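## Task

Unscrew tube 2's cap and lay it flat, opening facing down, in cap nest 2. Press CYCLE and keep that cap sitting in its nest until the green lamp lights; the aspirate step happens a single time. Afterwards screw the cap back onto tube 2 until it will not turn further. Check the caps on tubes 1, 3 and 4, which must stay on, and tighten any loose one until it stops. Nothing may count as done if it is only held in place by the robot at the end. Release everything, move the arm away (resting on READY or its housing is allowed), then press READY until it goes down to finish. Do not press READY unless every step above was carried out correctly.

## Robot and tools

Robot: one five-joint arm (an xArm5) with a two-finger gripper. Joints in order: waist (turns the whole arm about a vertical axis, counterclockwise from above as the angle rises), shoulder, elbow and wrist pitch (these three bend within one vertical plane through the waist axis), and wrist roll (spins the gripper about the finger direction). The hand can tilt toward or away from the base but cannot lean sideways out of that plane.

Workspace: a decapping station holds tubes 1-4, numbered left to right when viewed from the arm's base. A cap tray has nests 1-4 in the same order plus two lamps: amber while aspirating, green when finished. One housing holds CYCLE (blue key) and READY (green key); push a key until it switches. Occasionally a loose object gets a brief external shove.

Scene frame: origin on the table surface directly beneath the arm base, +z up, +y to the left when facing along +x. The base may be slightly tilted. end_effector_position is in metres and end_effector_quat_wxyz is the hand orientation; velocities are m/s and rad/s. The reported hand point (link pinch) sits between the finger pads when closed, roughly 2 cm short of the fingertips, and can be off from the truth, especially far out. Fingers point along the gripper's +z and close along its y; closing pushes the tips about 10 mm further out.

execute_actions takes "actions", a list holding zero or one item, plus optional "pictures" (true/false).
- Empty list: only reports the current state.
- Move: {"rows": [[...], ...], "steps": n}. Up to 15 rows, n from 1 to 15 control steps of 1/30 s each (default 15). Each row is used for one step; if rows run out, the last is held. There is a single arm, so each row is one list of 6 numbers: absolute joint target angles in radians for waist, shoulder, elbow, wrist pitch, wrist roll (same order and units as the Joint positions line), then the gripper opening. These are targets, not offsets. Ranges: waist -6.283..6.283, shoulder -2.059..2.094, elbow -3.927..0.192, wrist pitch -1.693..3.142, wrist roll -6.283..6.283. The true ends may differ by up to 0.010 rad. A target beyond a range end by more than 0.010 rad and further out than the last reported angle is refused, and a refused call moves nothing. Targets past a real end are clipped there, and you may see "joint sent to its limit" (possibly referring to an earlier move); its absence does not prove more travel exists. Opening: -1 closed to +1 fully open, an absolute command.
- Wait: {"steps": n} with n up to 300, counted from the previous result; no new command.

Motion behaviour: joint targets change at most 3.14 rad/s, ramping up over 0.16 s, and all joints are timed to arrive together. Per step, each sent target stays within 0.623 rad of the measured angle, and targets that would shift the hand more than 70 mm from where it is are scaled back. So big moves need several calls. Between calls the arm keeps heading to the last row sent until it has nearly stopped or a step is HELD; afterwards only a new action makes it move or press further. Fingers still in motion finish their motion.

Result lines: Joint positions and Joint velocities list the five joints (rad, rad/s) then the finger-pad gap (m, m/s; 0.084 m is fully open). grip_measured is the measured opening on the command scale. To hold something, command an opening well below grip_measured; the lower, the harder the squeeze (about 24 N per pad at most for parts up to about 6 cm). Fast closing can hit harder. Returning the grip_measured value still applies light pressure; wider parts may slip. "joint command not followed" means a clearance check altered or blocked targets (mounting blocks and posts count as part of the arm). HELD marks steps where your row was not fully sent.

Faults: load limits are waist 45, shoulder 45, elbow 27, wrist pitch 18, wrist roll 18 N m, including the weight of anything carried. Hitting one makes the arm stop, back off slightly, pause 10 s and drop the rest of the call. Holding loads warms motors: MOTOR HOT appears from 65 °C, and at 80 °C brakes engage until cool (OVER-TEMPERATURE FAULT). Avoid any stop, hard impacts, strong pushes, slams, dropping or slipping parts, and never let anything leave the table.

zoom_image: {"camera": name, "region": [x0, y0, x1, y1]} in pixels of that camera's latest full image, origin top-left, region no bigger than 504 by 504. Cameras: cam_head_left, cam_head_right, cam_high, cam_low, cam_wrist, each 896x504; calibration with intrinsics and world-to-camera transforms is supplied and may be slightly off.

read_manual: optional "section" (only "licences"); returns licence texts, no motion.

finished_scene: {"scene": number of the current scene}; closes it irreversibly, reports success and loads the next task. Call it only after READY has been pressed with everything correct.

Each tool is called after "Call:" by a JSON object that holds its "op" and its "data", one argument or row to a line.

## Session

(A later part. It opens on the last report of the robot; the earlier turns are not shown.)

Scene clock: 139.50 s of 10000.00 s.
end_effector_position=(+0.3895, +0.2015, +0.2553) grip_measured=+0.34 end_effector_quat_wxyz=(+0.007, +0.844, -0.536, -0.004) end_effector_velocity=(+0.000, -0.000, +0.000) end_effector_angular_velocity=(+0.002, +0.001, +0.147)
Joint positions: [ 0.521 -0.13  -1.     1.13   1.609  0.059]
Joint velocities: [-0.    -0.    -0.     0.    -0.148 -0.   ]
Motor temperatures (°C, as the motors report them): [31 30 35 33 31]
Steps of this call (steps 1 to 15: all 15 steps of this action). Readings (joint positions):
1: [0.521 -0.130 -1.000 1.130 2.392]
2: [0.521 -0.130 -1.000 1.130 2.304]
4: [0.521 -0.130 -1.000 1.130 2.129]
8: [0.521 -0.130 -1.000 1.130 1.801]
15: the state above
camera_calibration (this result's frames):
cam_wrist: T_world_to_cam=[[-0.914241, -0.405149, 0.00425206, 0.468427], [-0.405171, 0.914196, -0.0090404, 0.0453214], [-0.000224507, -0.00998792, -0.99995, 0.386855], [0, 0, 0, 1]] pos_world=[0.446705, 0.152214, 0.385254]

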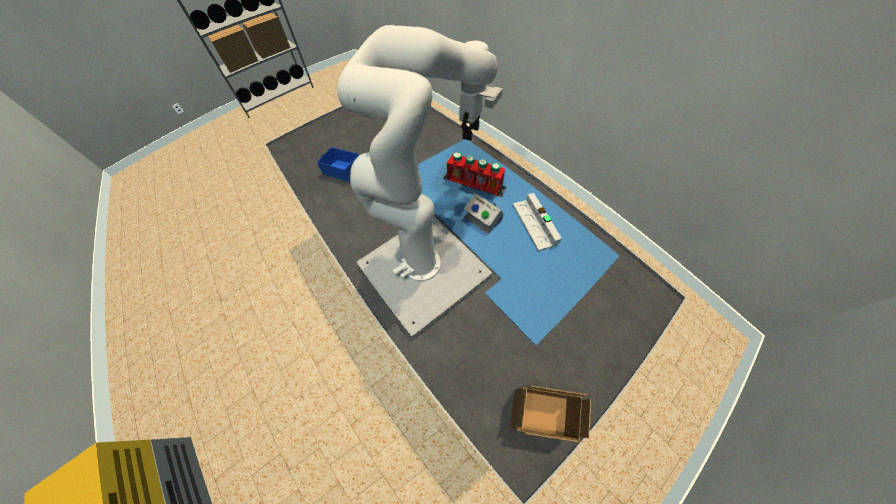

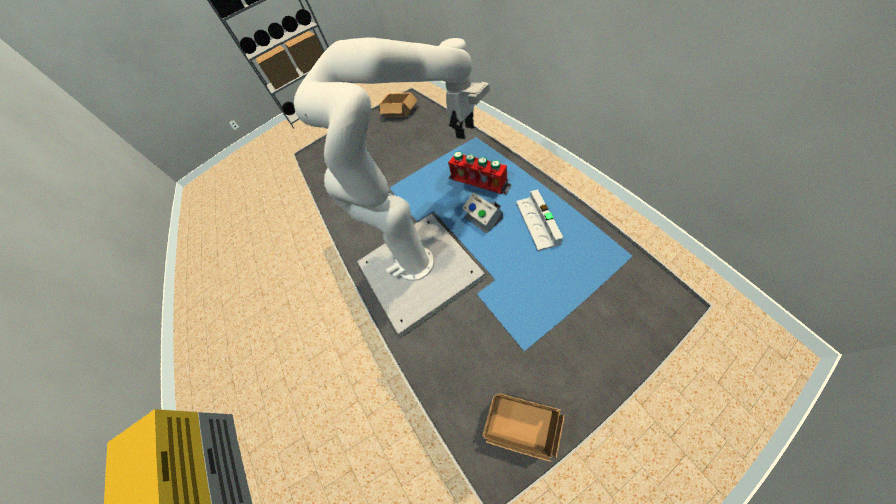

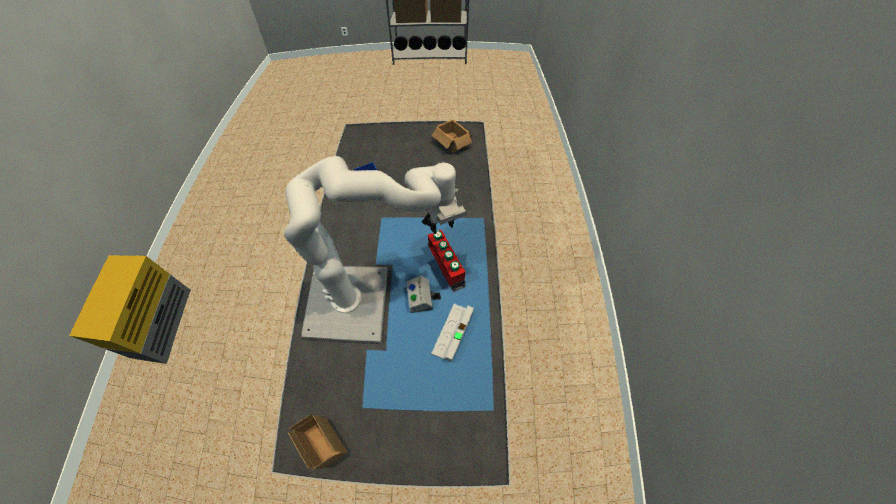

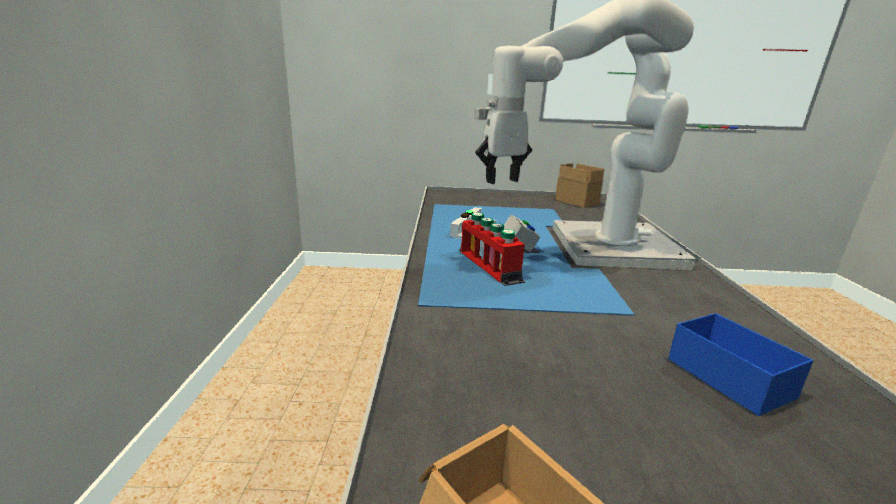

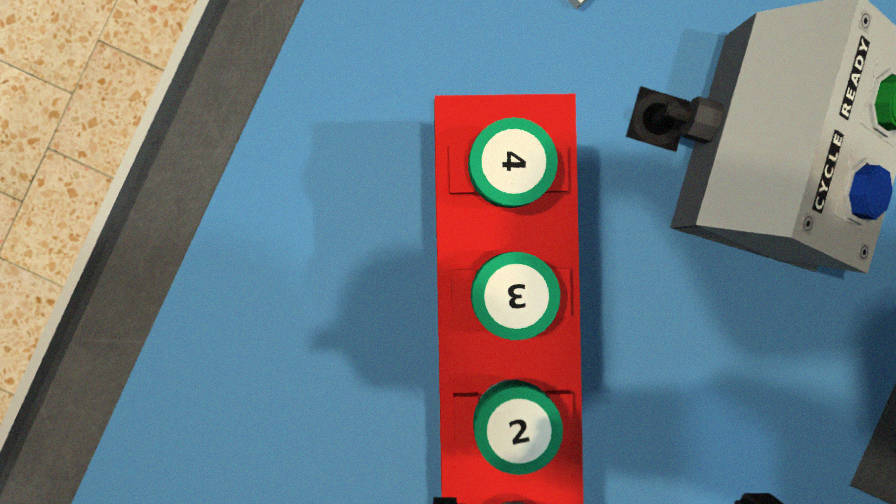

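Call:
{"op": "execute_actions", "data": {
  "actions": [
    {"rows":[[0.521,-0.02,-0.87,0.89,1.596,0.35]],"steps":10}
  ],
  "pictures": false
}}

Call:
{"op": "execute_actions", "data": {
  "actions": [
    {"rows":[[0.521,0.052,-0.821,0.769,1.596,0.35],[0.521,0.052,-0.821,0.769,1.596,0.35],[0.521,0.052,-0.821,0.769,1.596,0.35],[0.521,0.052,-0.821,0.769,1.596,0.35],[0.521,0.052,-0.821,0.769,1.596,0.35],[0.521,0.052,-0.821,0.769,1.596,0.35],[0.521,0.052,-0.821,0.769,1.596,0.35],[0.521,0.052,-0.821,0.769,1.596,0.35],[0.521,0.052,-0.821,0.769,1.596,-0.1],[0.521,0.052,-0.821,0.769,1.596,-0.1],[0.521,0.052,-0.821,0.769,1.596,-0.1],[0.521,0.052,-0.821,0.769,1.596,-0.7]],"steps":15}
  ],
  "pictures": false
}}

Call:
{"op": "execute_actions", "data": {
  "actions": [
    {"rows":[[0.521,0.053,-0.821,0.768,3.2,-0.7]],"steps":15}
  ],
  "pictures": false
}}

Call:
{"op": "execute_actions", "data": {
  "actions": [
    {"rows":[[0.521,0.054,-0.82,0.766,4.74,-0.7]],"steps":15}
  ],
  "pictures": false
}}

Call:
{"op": "execute_actions", "data": {
  "actions": [
    {"rows":[[0.521,0.054,-0.82,0.766,4.74,-0.7],[0.521,0.054,-0.82,0.766,4.74,-0.7],[0.521,0.054,-0.82,0.766,4.74,-0.7],[0.521,0.054,-0.82,0.766,4.74,-0.7],[0.521,0.054,-0.82,0.766,4.74,-0.7],[0.521,0.052,-0.821,0.769,4.74,0.35],[0.521,0.052,-0.821,0.769,4.74,0.35],[0.521,0.052,-0.821,0.769,4.74,0.35],[0.521,0.052,-0.821,0.769,4.74,0.35],[0.521,-0.048,-0.893,0.941,4.74,0.35]],"steps":15}
  ],
  "pictures": false
}}

Call:
{"op": "execute_actions", "data": {
  "actions": [
    {"rows":[[0.291,-0.111,-1.039,1.15,4.51,0.35]],"steps":15}
  ]
}}

Scene clock: 148.87 s of 10000.00 s.
end_effector_position=(+0.3893, +0.2014, +0.1771) grip_measured=+0.34 end_effector_quat_wxyz=(+0.012, +0.848, -0.530, -0.007) end_effector_velocity=(+0.009, +0.005, -0.089) end_effector_angular_velocity=(+0.029, -0.056, -0.000)
Joint positions: [ 0.521 -0.028 -0.879  0.919  1.596  0.059]
Joint velocities: [ 0.     0.13   0.147 -0.34   0.001  0.   ]
Motor temperatures (°C, as the motors report them): [31 31 36 33 31]
Steps of this call (steps 1 to 30: the robot went on to your last target; steps 31 to 271: nothing new was sent; steps 272 to 281: all 10 steps of this action). Readings (joint positions):
272: [0.521 -0.130 -1.000 1.130 1.596]
273: [0.521 -0.129 -0.999 1.126 1.596]
275: [0.521 -0.114 -0.981 1.083 1.596]
279: [0.521 -0.044 -0.898 0.952 1.596]
281: the state above

Scene clock: 149.37 s of 10000.00 s.
end_effector_position=(+0.3927, +0.2032, +0.1338) grip_measured=-0.25 end_effector_quat_wxyz=(+0.004, +0.848, -0.530, -0.002) end_effector_velocity=(-0.000, -0.000, +0.000) end_effector_angular_velocity=(+0.001, -0.003, +0.000)
Joint positions: [ 0.521  0.05  -0.825  0.768  1.596  0.033]
Joint velocities: [-0.    -0.004  0.005 -0.003 -0.    -0.001]
Motor temperatures (°C, as the motors report them): [31 31 36 33 31]
Steps of this call (steps 1 to 15: all 15 steps of this action). Readings (joint positions):
1: [0.521 -0.025 -0.876 0.909 1.596]
2: [0.521 -0.022 -0.873 0.899 1.596]
4: [0.521 -0.003 -0.862 0.856 1.596]
8: [0.521 0.043 -0.826 0.789 1.596]
15: the state above

Scene clock: 149.87 s of 10000.00 s.
end_effector_position=(+0.3914, +0.2018, +0.1315) grip_measured=-0.25 end_effector_quat_wxyz=(-0.007, -0.512, +0.859, +0.001) end_effector_velocity=(-0.007, -0.006, -0.007) end_effector_angular_velocity=(-0.045, +0.007, -2.614)
Joint positions: [ 0.519  0.053 -0.822  0.767  2.543  0.033]
Joint velocities: [-0.004  0.004  0.013  0.009  2.61   0.003]
Motor temperatures (°C, as the motors report them): [31 31 36 33 31]
Steps of this call (steps 1 to 15: all 15 steps of this action). Readings (joint positions):
1: [0.521 0.050 -0.825 0.768 1.596]
2: [0.521 0.050 -0.825 0.768 1.600]
4: [0.521 0.050 -0.824 0.767 1.643]
8: [0.521 0.051 -0.824 0.766 1.920]
15: the state above

Scene clock: 150.37 s of 10000.00 s.
end_effector_position=(+0.3891, +0.2037, +0.1295) grip_measured=-0.24 end_effector_quat_wxyz=(-0.007, +0.116, +0.993, -0.005) end_effector_velocity=(+0.021, +0.004, +0.014) end_effector_angular_velocity=(-0.014, -0.072, -2.629)
Joint positions: [ 0.526  0.055 -0.819  0.765  3.856  0.033]
Joint velocities: [-0.014 -0.004 -0.029 -0.026  2.615 -0.002]
Motor temperatures (°C, as the motors report them): [31 31 35 33 31]
Steps of this call (steps 1 to 15: all 15 steps of this action). Readings (joint positions):
1: [0.519 0.053 -0.821 0.768 2.630]
2: [0.519 0.053 -0.821 0.768 2.718]
4: [0.520 0.053 -0.820 0.769 2.893]
8: [0.522 0.054 -0.817 0.770 3.243]
15: the state above

Scene clock: 150.87 s of 10000.00 s.
end_effector_position=(+0.3911, +0.2017, +0.1647) grip_measured=+0.34 end_effector_quat_wxyz=(-0.005, +0.527, +0.850, -0.009) end_effector_velocity=(+0.070, +0.041, +0.372) end_effector_angular_velocity=(+0.124, -0.246, -0.140)
Joint positions: [ 0.519 -0.007 -0.862  0.873  4.727  0.058]
Joint velocities: [ 0.011 -0.57  -0.467  0.762  0.151  0.003]
Motor temperatures (°C, as the motors report them): [31 31 36 33 31]
Steps of this call (steps 1 to 15: all 15 steps of this action). Readings (joint positions):
1: [0.525 0.055 -0.820 0.765 3.944]
2: [0.524 0.055 -0.821 0.764 4.031]
4: [0.522 0.054 -0.822 0.763 4.207]
8: [0.518 0.053 -0.820 0.767 4.535]
15: the state above

Scene clock: 151.37 s of 10000.00 s.
end_effector_position=(+0.4314, +0.1132, +0.2593) grip_measured=+0.34 end_effector_quat_wxyz=(-0.004, +0.532, +0.847, -0.006) end_effector_velocity=(-0.004, -0.038, +0.018) end_effector_angular_velocity=(-0.013, +0.050, +0.017)
Joint positions: [ 0.298 -0.109 -1.034  1.141  4.518  0.059]
Joint velocities: [-0.081 -0.017 -0.044  0.113 -0.098 -0.   ]
Motor temperatures (°C, as the motors report them): [31 31 36 33 31]
Steps of this call (steps 1 to 15: all 15 steps of this action). Readings (joint positions):
1: [0.520 -0.023 -0.876 0.895 4.731]
2: [0.518 -0.035 -0.886 0.913 4.731]
4: [0.488 -0.048 -0.909 0.955 4.698]
8: [0.390 -0.077 -0.971 1.047 4.608]
15: the state above
camera_calibration (this result's frames):
cam_wrist: T_world_to_cam=[[0.910214, 0.413329, -0.0258855, -0.400958], [0.413269, -0.910575, -0.00786848, -0.00371798], [-0.026823, -0.00353568, -0.999634, 0.400676], [0, 0, 0, 1]] pos_world=[0.377241, 0.163759, 0.390121]

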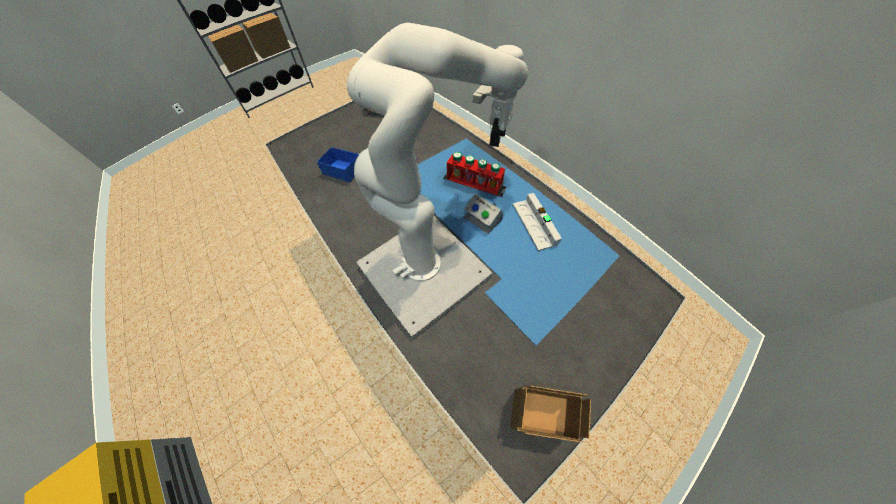

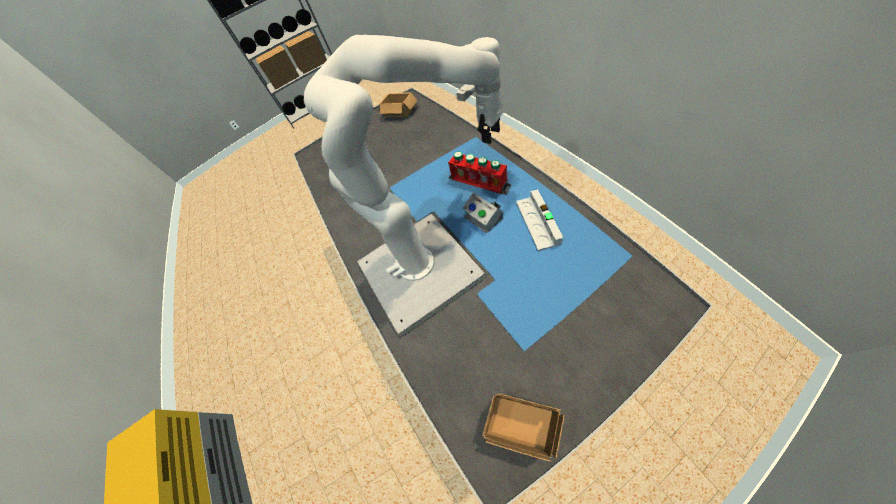

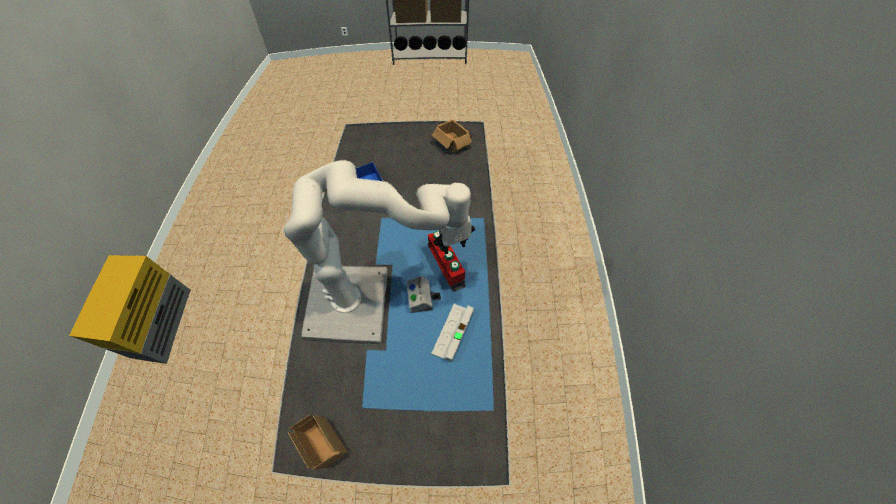

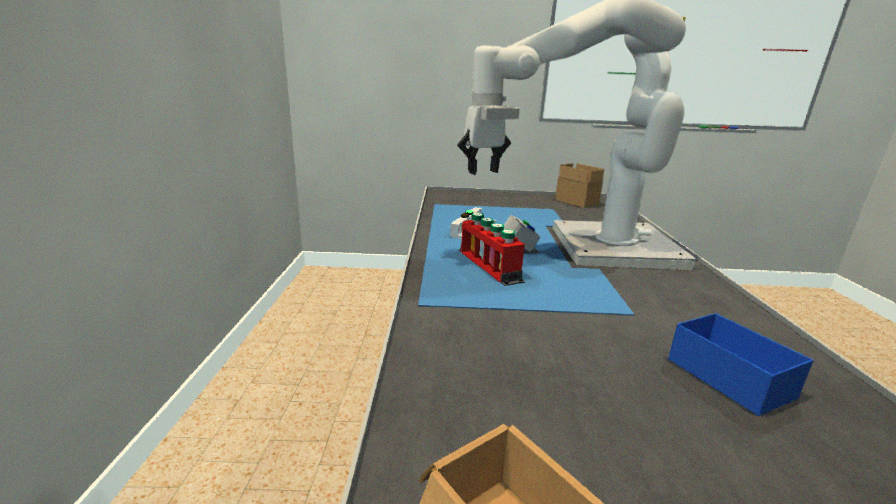

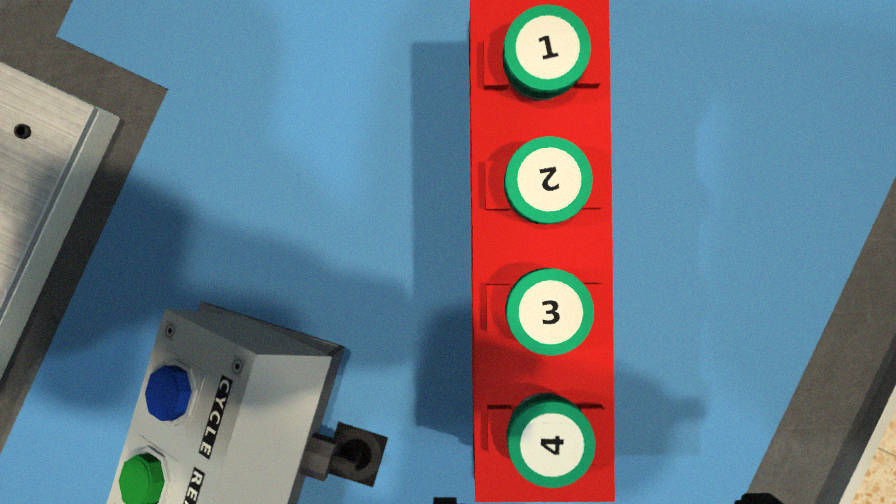

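Call:
{"op": "execute_actions", "data": {
  "actions": [
    {"rows":[[0.291,-0.06,-0.96,1.02,1.37,0.35]],"steps":15}
  ],
  "pictures": false
}}

Call:
{"op": "execute_actions", "data": {
  "actions": [
    {"rows":[[0.291,-0.024,-0.923,0.947,1.37,0.35]],"steps":15}
  ],
  "pictures": false
}}

Call:
{"op": "execute_actions", "data": {
  "actions": [
    {"rows":[[0.291,0.03,-0.885,0.855,1.37,0.35]],"steps":15}
  ]
}}

Scene clock: 156.93 s of 10000.00 s.
end_effector_position=(+0.4336, +0.1103, +0.2178) grip_measured=+0.34 end_effector_quat_wxyz=(-0.007, +0.087, +0.996, -0.004) end_effector_velocity=(+0.008, +0.002, -0.010) end_effector_angular_velocity=(+0.048, -0.014, +2.609)
Joint positions: [ 0.291 -0.062 -0.963  1.026  3.563  0.059]
Joint velocities: [-0.     0.014  0.023 -0.07  -2.61   0.   ]
Motor temperatures (°C, as the motors report them): [31 31 36 33 31]
Steps of this call (steps 1 to 15: the robot went on to your last target; steps 16 to 152: nothing new was sent; steps 153 to 167: all 15 steps of this action). Readings (joint positions):
153: [0.291 -0.111 -1.039 1.150 4.510]
154: [0.291 -0.111 -1.039 1.149 4.506]
156: [0.291 -0.108 -1.034 1.140 4.463]
160: [0.291 -0.086 -1.000 1.085 4.186]
167: the state above

Scene clock: 157.43 s of 10000.00 s.
end_effector_position=(+0.4347, +0.1104, +0.1916) grip_measured=+0.34 end_effector_quat_wxyz=(-0.008, -0.540, +0.842, +0.001) end_effector_velocity=(+0.003, +0.000, -0.004) end_effector_angular_velocity=(+0.039, +0.006, +2.612)
Joint positions: [ 0.291 -0.025 -0.924  0.949  2.249  0.059]
Joint velocities: [-0.001  0.006  0.007 -0.025 -2.613  0.   ]
Motor temperatures (°C, as the motors report them): [31 31 36 33 31]
Steps of this call (steps 1 to 15: all 15 steps of this action). Readings (joint positions):
1: [0.291 -0.061 -0.962 1.024 3.475]
2: [0.291 -0.061 -0.962 1.022 3.388]
4: [0.291 -0.059 -0.959 1.015 3.213]
8: [0.291 -0.037 -0.936 0.974 2.862]
15: the state above

Scene clock: 157.93 s of 10000.00 s.
end_effector_position=(+0.4357, +0.1106, +0.1595) grip_measured=+0.34 end_effector_quat_wxyz=(+0.007, +0.843, -0.537, -0.004) end_effector_velocity=(+0.006, +0.002, +0.001) end_effector_angular_velocity=(+0.008, -0.022, +0.145)
Joint positions: [ 0.291  0.029 -0.886  0.857  1.382  0.059]
Joint velocities: [-0.     0.002 -0.    -0.025 -0.145 -0.   ]
Motor temperatures (°C, as the motors report them): [31 31 36 33 31]
Steps of this call (steps 1 to 15: all 15 steps of this action). Readings (joint positions):
1: [0.291 -0.025 -0.924 0.948 2.162]
2: [0.291 -0.025 -0.924 0.948 2.074]
4: [0.291 -0.021 -0.921 0.940 1.899]
8: [0.291 0.011 -0.898 0.888 1.572]
15: the state above
camera_calibration (this result's frames):
cam_wrist: T_world_to_cam=[[-0.915773, -0.401678, 0.00375282, 0.474554], [-0.401696, 0.915727, -0.0091799, 0.144625], [0.000250813, -0.0099142, -0.999951, 0.289997], [0, 0, 0, 1]] pos_world=[0.492606, 0.061056, 0.289529]

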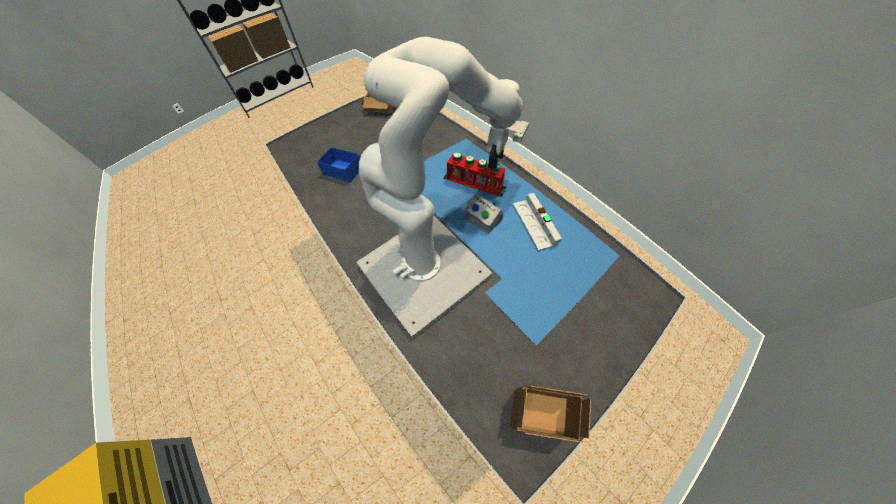

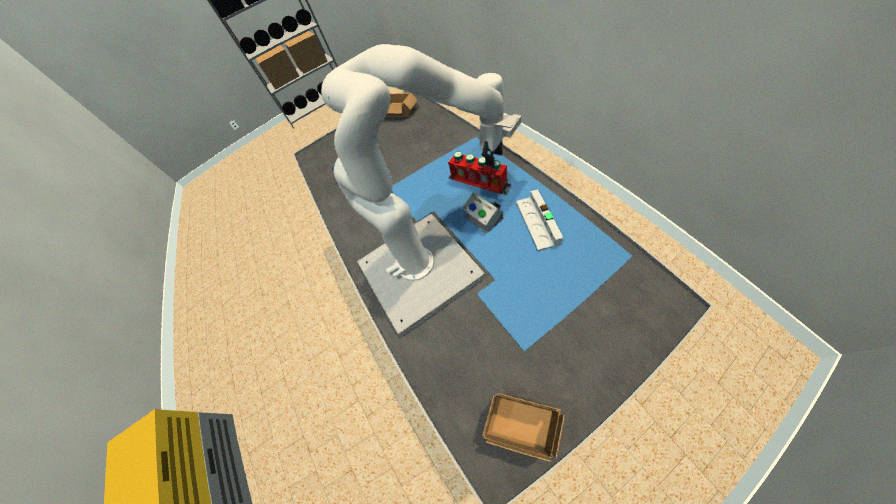

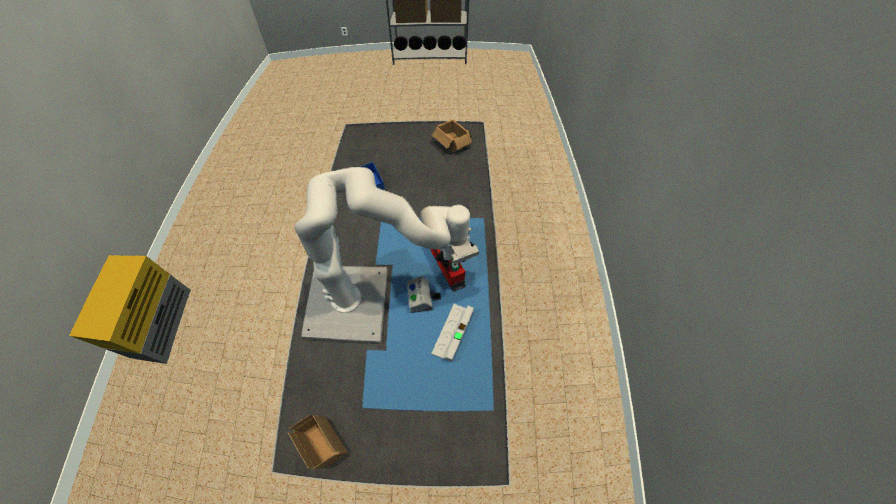

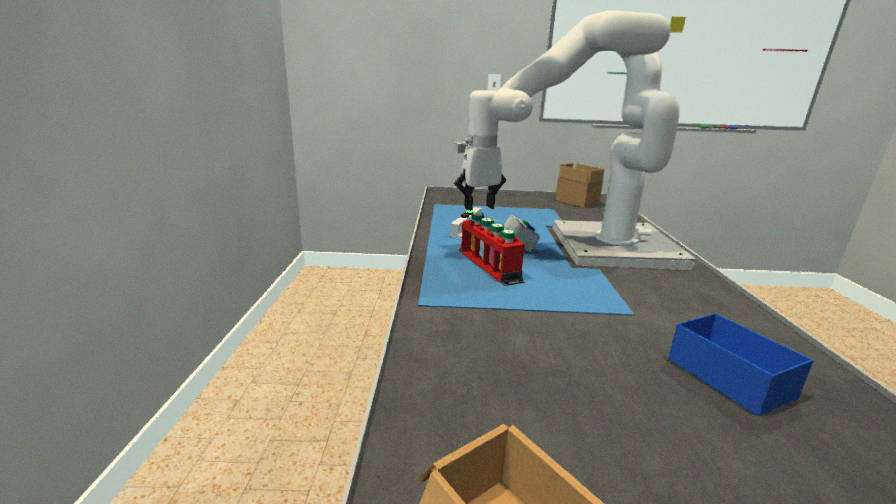

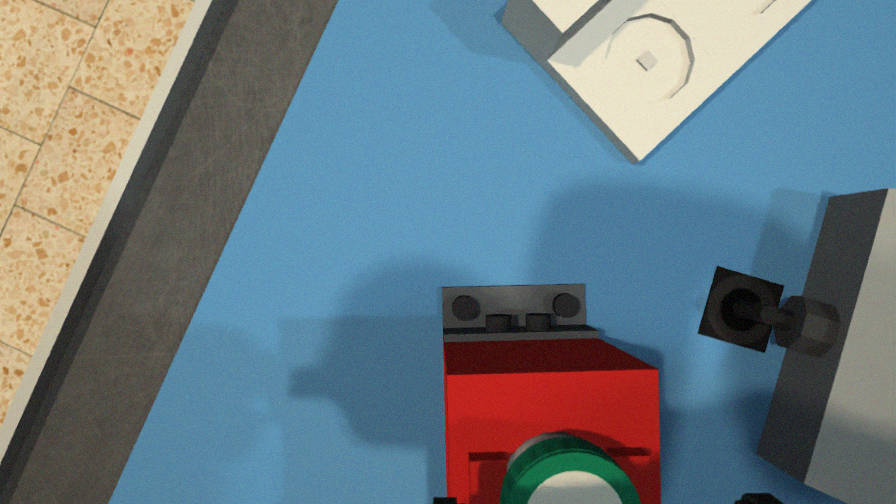

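Call:
{"op": "execute_actions", "data": {
  "actions": [
    {"rows":[[0.291,0.078,-0.852,0.774,1.37,0.35],[0.291,0.078,-0.852,0.774,1.37,0.35],[0.291,0.078,-0.852,0.774,1.37,0.35],[0.291,0.078,-0.852,0.774,1.37,0.35],[0.291,0.078,-0.852,0.774,1.37,0.35],[0.291,0.078,-0.852,0.774,1.37,0.35],[0.291,0.078,-0.852,0.774,1.37,0.35],[0.291,0.078,-0.852,0.774,1.37,0.35],[0.291,0.078,-0.852,0.774,1.37,-0.1],[0.291,0.078,-0.852,0.774,1.37,-0.1],[0.291,0.078,-0.852,0.774,1.37,-0.1],[0.291,0.078,-0.852,0.774,1.37,-0.7]],"steps":15}
  ],
  "pictures": false
}}

Call:
{"op": "execute_actions", "data": {
  "actions": [
    {"rows":[[0.291,0.08,-0.851,0.771,3.0,-0.7]],"steps":15}
  ],
  "pictures": false
}}

Call:
{"op": "execute_actions", "data": {
  "actions": [
    {"rows":[[0.291,0.083,-0.85,0.767,4.51,-0.7]],"steps":15}
  ],
  "pictures": false
}}

Call:
{"op": "execute_actions", "data": {
  "actions": [
    {"rows":[[0.291,0.083,-0.85,0.767,4.51,-0.7],[0.291,0.083,-0.85,0.767,4.51,-0.7],[0.291,0.083,-0.85,0.767,4.51,-0.7],[0.291,0.083,-0.85,0.767,4.51,-0.7],[0.291,0.08,-0.851,0.771,4.51,0.35],[0.291,0.08,-0.851,0.771,4.51,0.35],[0.291,0.08,-0.851,0.771,4.51,0.35],[0.291,0.08,-0.851,0.771,4.51,0.35],[0.291,-0.024,-0.923,0.947,4.51,0.35]],"steps":15}
  ],
  "pictures": false
}}

Call:
{"op": "execute_actions", "data": {
  "actions": [
    {"rows":[[0.291,-0.111,-1.039,1.15,4.51,0.35]],"steps":15}
  ]
}}

Scene clock: 165.53 s of 10000.00 s.
end_effector_position=(+0.4367, +0.1111, +0.1331) grip_measured=-0.25 end_effector_quat_wxyz=(+0.004, +0.847, -0.532, -0.001) end_effector_velocity=(-0.002, -0.001, -0.001) end_effector_angular_velocity=(-0.000, +0.001, -0.001)
Joint positions: [ 0.292  0.077 -0.856  0.771  1.37   0.033]
Joint velocities: [-0.001 -0.002  0.007 -0.004  0.001  0.001]
Motor temperatures (°C, as the motors report them): [31 31 36 33 31]
Steps of this call (steps 1 to 30: the robot went on to your last target; steps 31 to 213: nothing new was sent; steps 214 to 228: all 15 steps of this action). Readings (joint positions):
214: [0.291 0.030 -0.885 0.855 1.370]
215: [0.291 0.031 -0.884 0.851 1.370]
217: [0.291 0.046 -0.875 0.823 1.370]
221: [0.291 0.074 -0.854 0.786 1.370]
228: the state above

Scene clock: 166.03 s of 10000.00 s.
end_effector_position=(+0.4371, +0.1096, +0.1320) grip_measured=-0.25 end_effector_quat_wxyz=(-0.004, -0.510, +0.860, -0.001) end_effector_velocity=(-0.003, -0.006, -0.005) end_effector_angular_velocity=(-0.017, -0.005, -2.624)
Joint positions: [ 0.288  0.079 -0.854  0.767  2.317  0.033]
Joint velocities: [-0.011  0.003  0.013 -0.009  2.613  0.004]
Motor temperatures (°C, as the motors report them): [31 31 36 33 31]
Steps of this call (steps 1 to 15: all 15 steps of this action). Readings (joint positions):
1: [0.292 0.077 -0.856 0.771 1.370]
2: [0.292 0.077 -0.856 0.771 1.374]
4: [0.292 0.077 -0.856 0.771 1.417]
8: [0.292 0.078 -0.856 0.769 1.694]
15: the state above

Scene clock: 166.53 s of 10000.00 s.
end_effector_position=(+0.4313, +0.1108, +0.1269) grip_measured=-0.25 end_effector_quat_wxyz=(-0.010, +0.119, +0.993, -0.006) end_effector_velocity=(+0.015, +0.013, +0.016) end_effector_angular_velocity=(-0.043, -0.075, -2.593)
Joint positions: [ 0.294  0.083 -0.846  0.771  3.63   0.033]
Joint velocities: [ 0.02  -0.01  -0.028 -0.015  2.613 -0.004]
Motor temperatures (°C, as the motors report them): [31 31 36 33 31]
Steps of this call (steps 1 to 15: all 15 steps of this action). Readings (joint positions):
1: [0.288 0.079 -0.854 0.767 2.404]
2: [0.287 0.079 -0.853 0.767 2.492]
4: [0.287 0.079 -0.852 0.767 2.667]
8: [0.287 0.082 -0.849 0.768 3.017]
15: the state above

Scene clock: 167.03 s of 10000.00 s.
end_effector_position=(+0.4362, +0.1106, +0.1746) grip_measured=+0.34 end_effector_quat_wxyz=(-0.003, +0.526, +0.850, -0.006) end_effector_velocity=(+0.065, +0.019, +0.311) end_effector_angular_velocity=(+0.064, -0.261, -0.146)
Joint positions: [ 0.291  0.004 -0.904  0.898  4.497  0.058]
Joint velocities: [ 0.003 -0.465 -0.375  0.572  0.15   0.001]
Motor temperatures (°C, as the motors report them): [31 31 36 33 31]
Steps of this call (steps 1 to 15: all 15 steps of this action). Readings (joint positions):
1: [0.295 0.083 -0.847 0.770 3.718]
2: [0.296 0.083 -0.848 0.770 3.805]
4: [0.297 0.082 -0.849 0.769 3.980]
8: [0.293 0.084 -0.847 0.769 4.308]
15: the state above

Scene clock: 167.53 s of 10000.00 s.
end_effector_position=(+0.4313, +0.1098, +0.2597) grip_measured=+0.34 end_effector_quat_wxyz=(-0.005, +0.531, +0.847, -0.008) end_effector_velocity=(-0.002, -0.001, +0.009) end_effector_angular_velocity=(-0.001, +0.004, -0.001)
Joint positions: [ 0.291 -0.109 -1.036  1.148  4.51   0.059]
Joint velocities: [-0.    -0.009 -0.018  0.031  0.001  0.   ]
Motor temperatures (°C, as the motors report them): [31 31 36 33 31]
Steps of this call (steps 1 to 15: all 15 steps of this action). Readings (joint positions):
1: [0.291 -0.009 -0.914 0.914 4.502]
2: [0.291 -0.017 -0.921 0.929 4.504]
4: [0.291 -0.035 -0.941 0.983 4.507]
8: [0.291 -0.094 -1.018 1.104 4.509]
15: the state above
camera_calibration (this result's frames):
cam_wrist: T_world_to_cam=[[0.909664, 0.414239, -0.0302854, -0.398166], [0.414174, -0.910156, -0.0086701, -0.0070141], [-0.0311559, -0.00465654, -0.999504, 0.403024], [0, 0, 0, 1]] pos_world=[0.377659, 0.160429, 0.390704]

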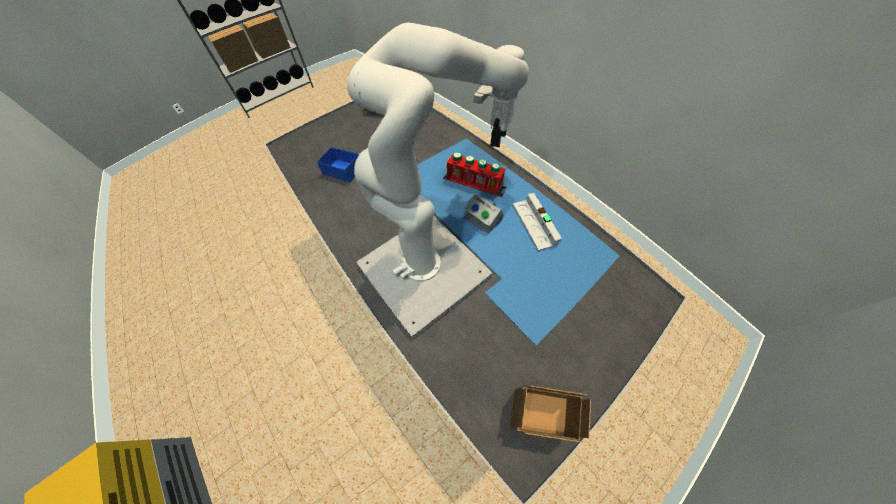

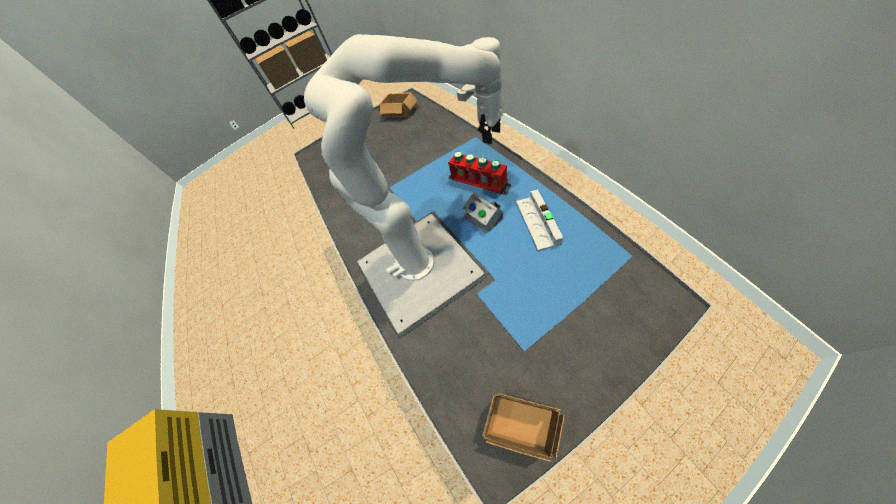

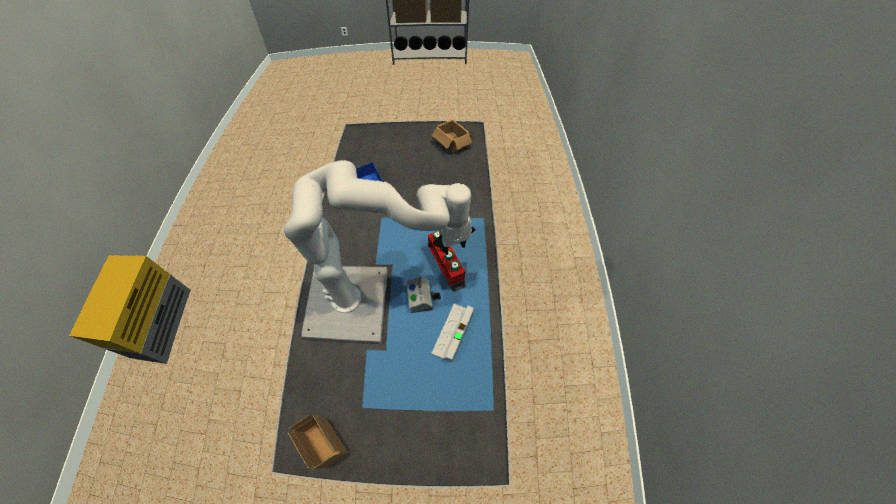

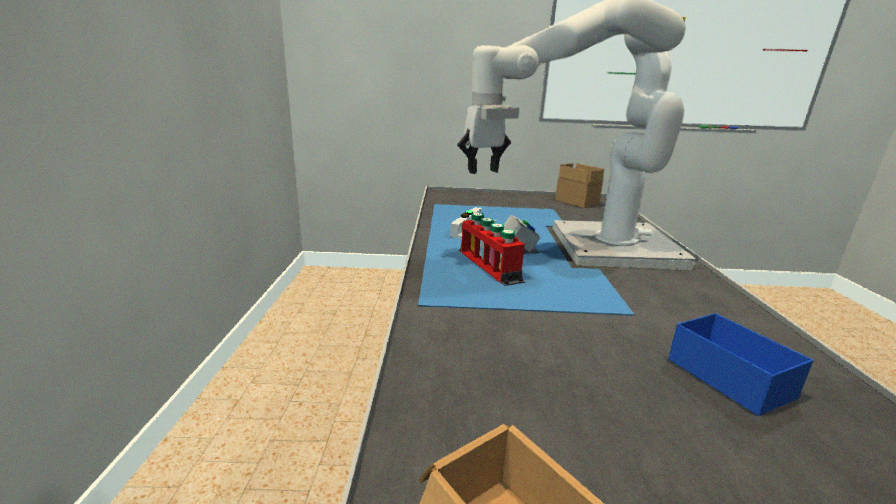

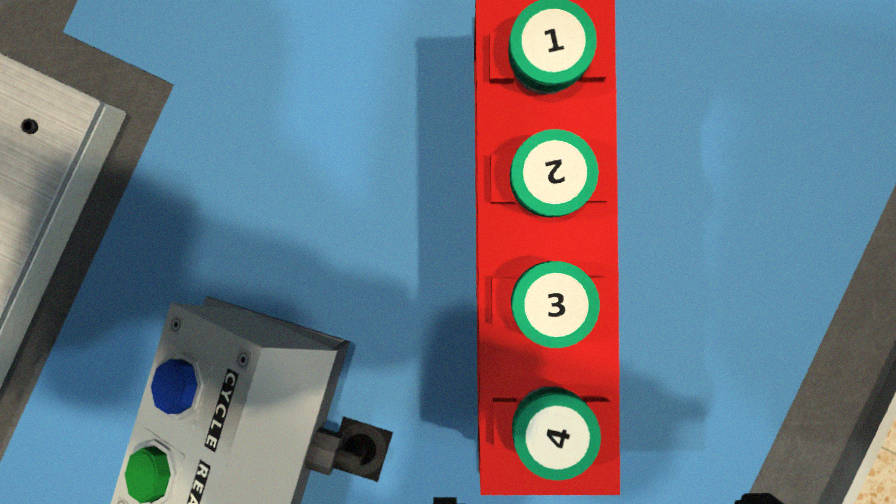

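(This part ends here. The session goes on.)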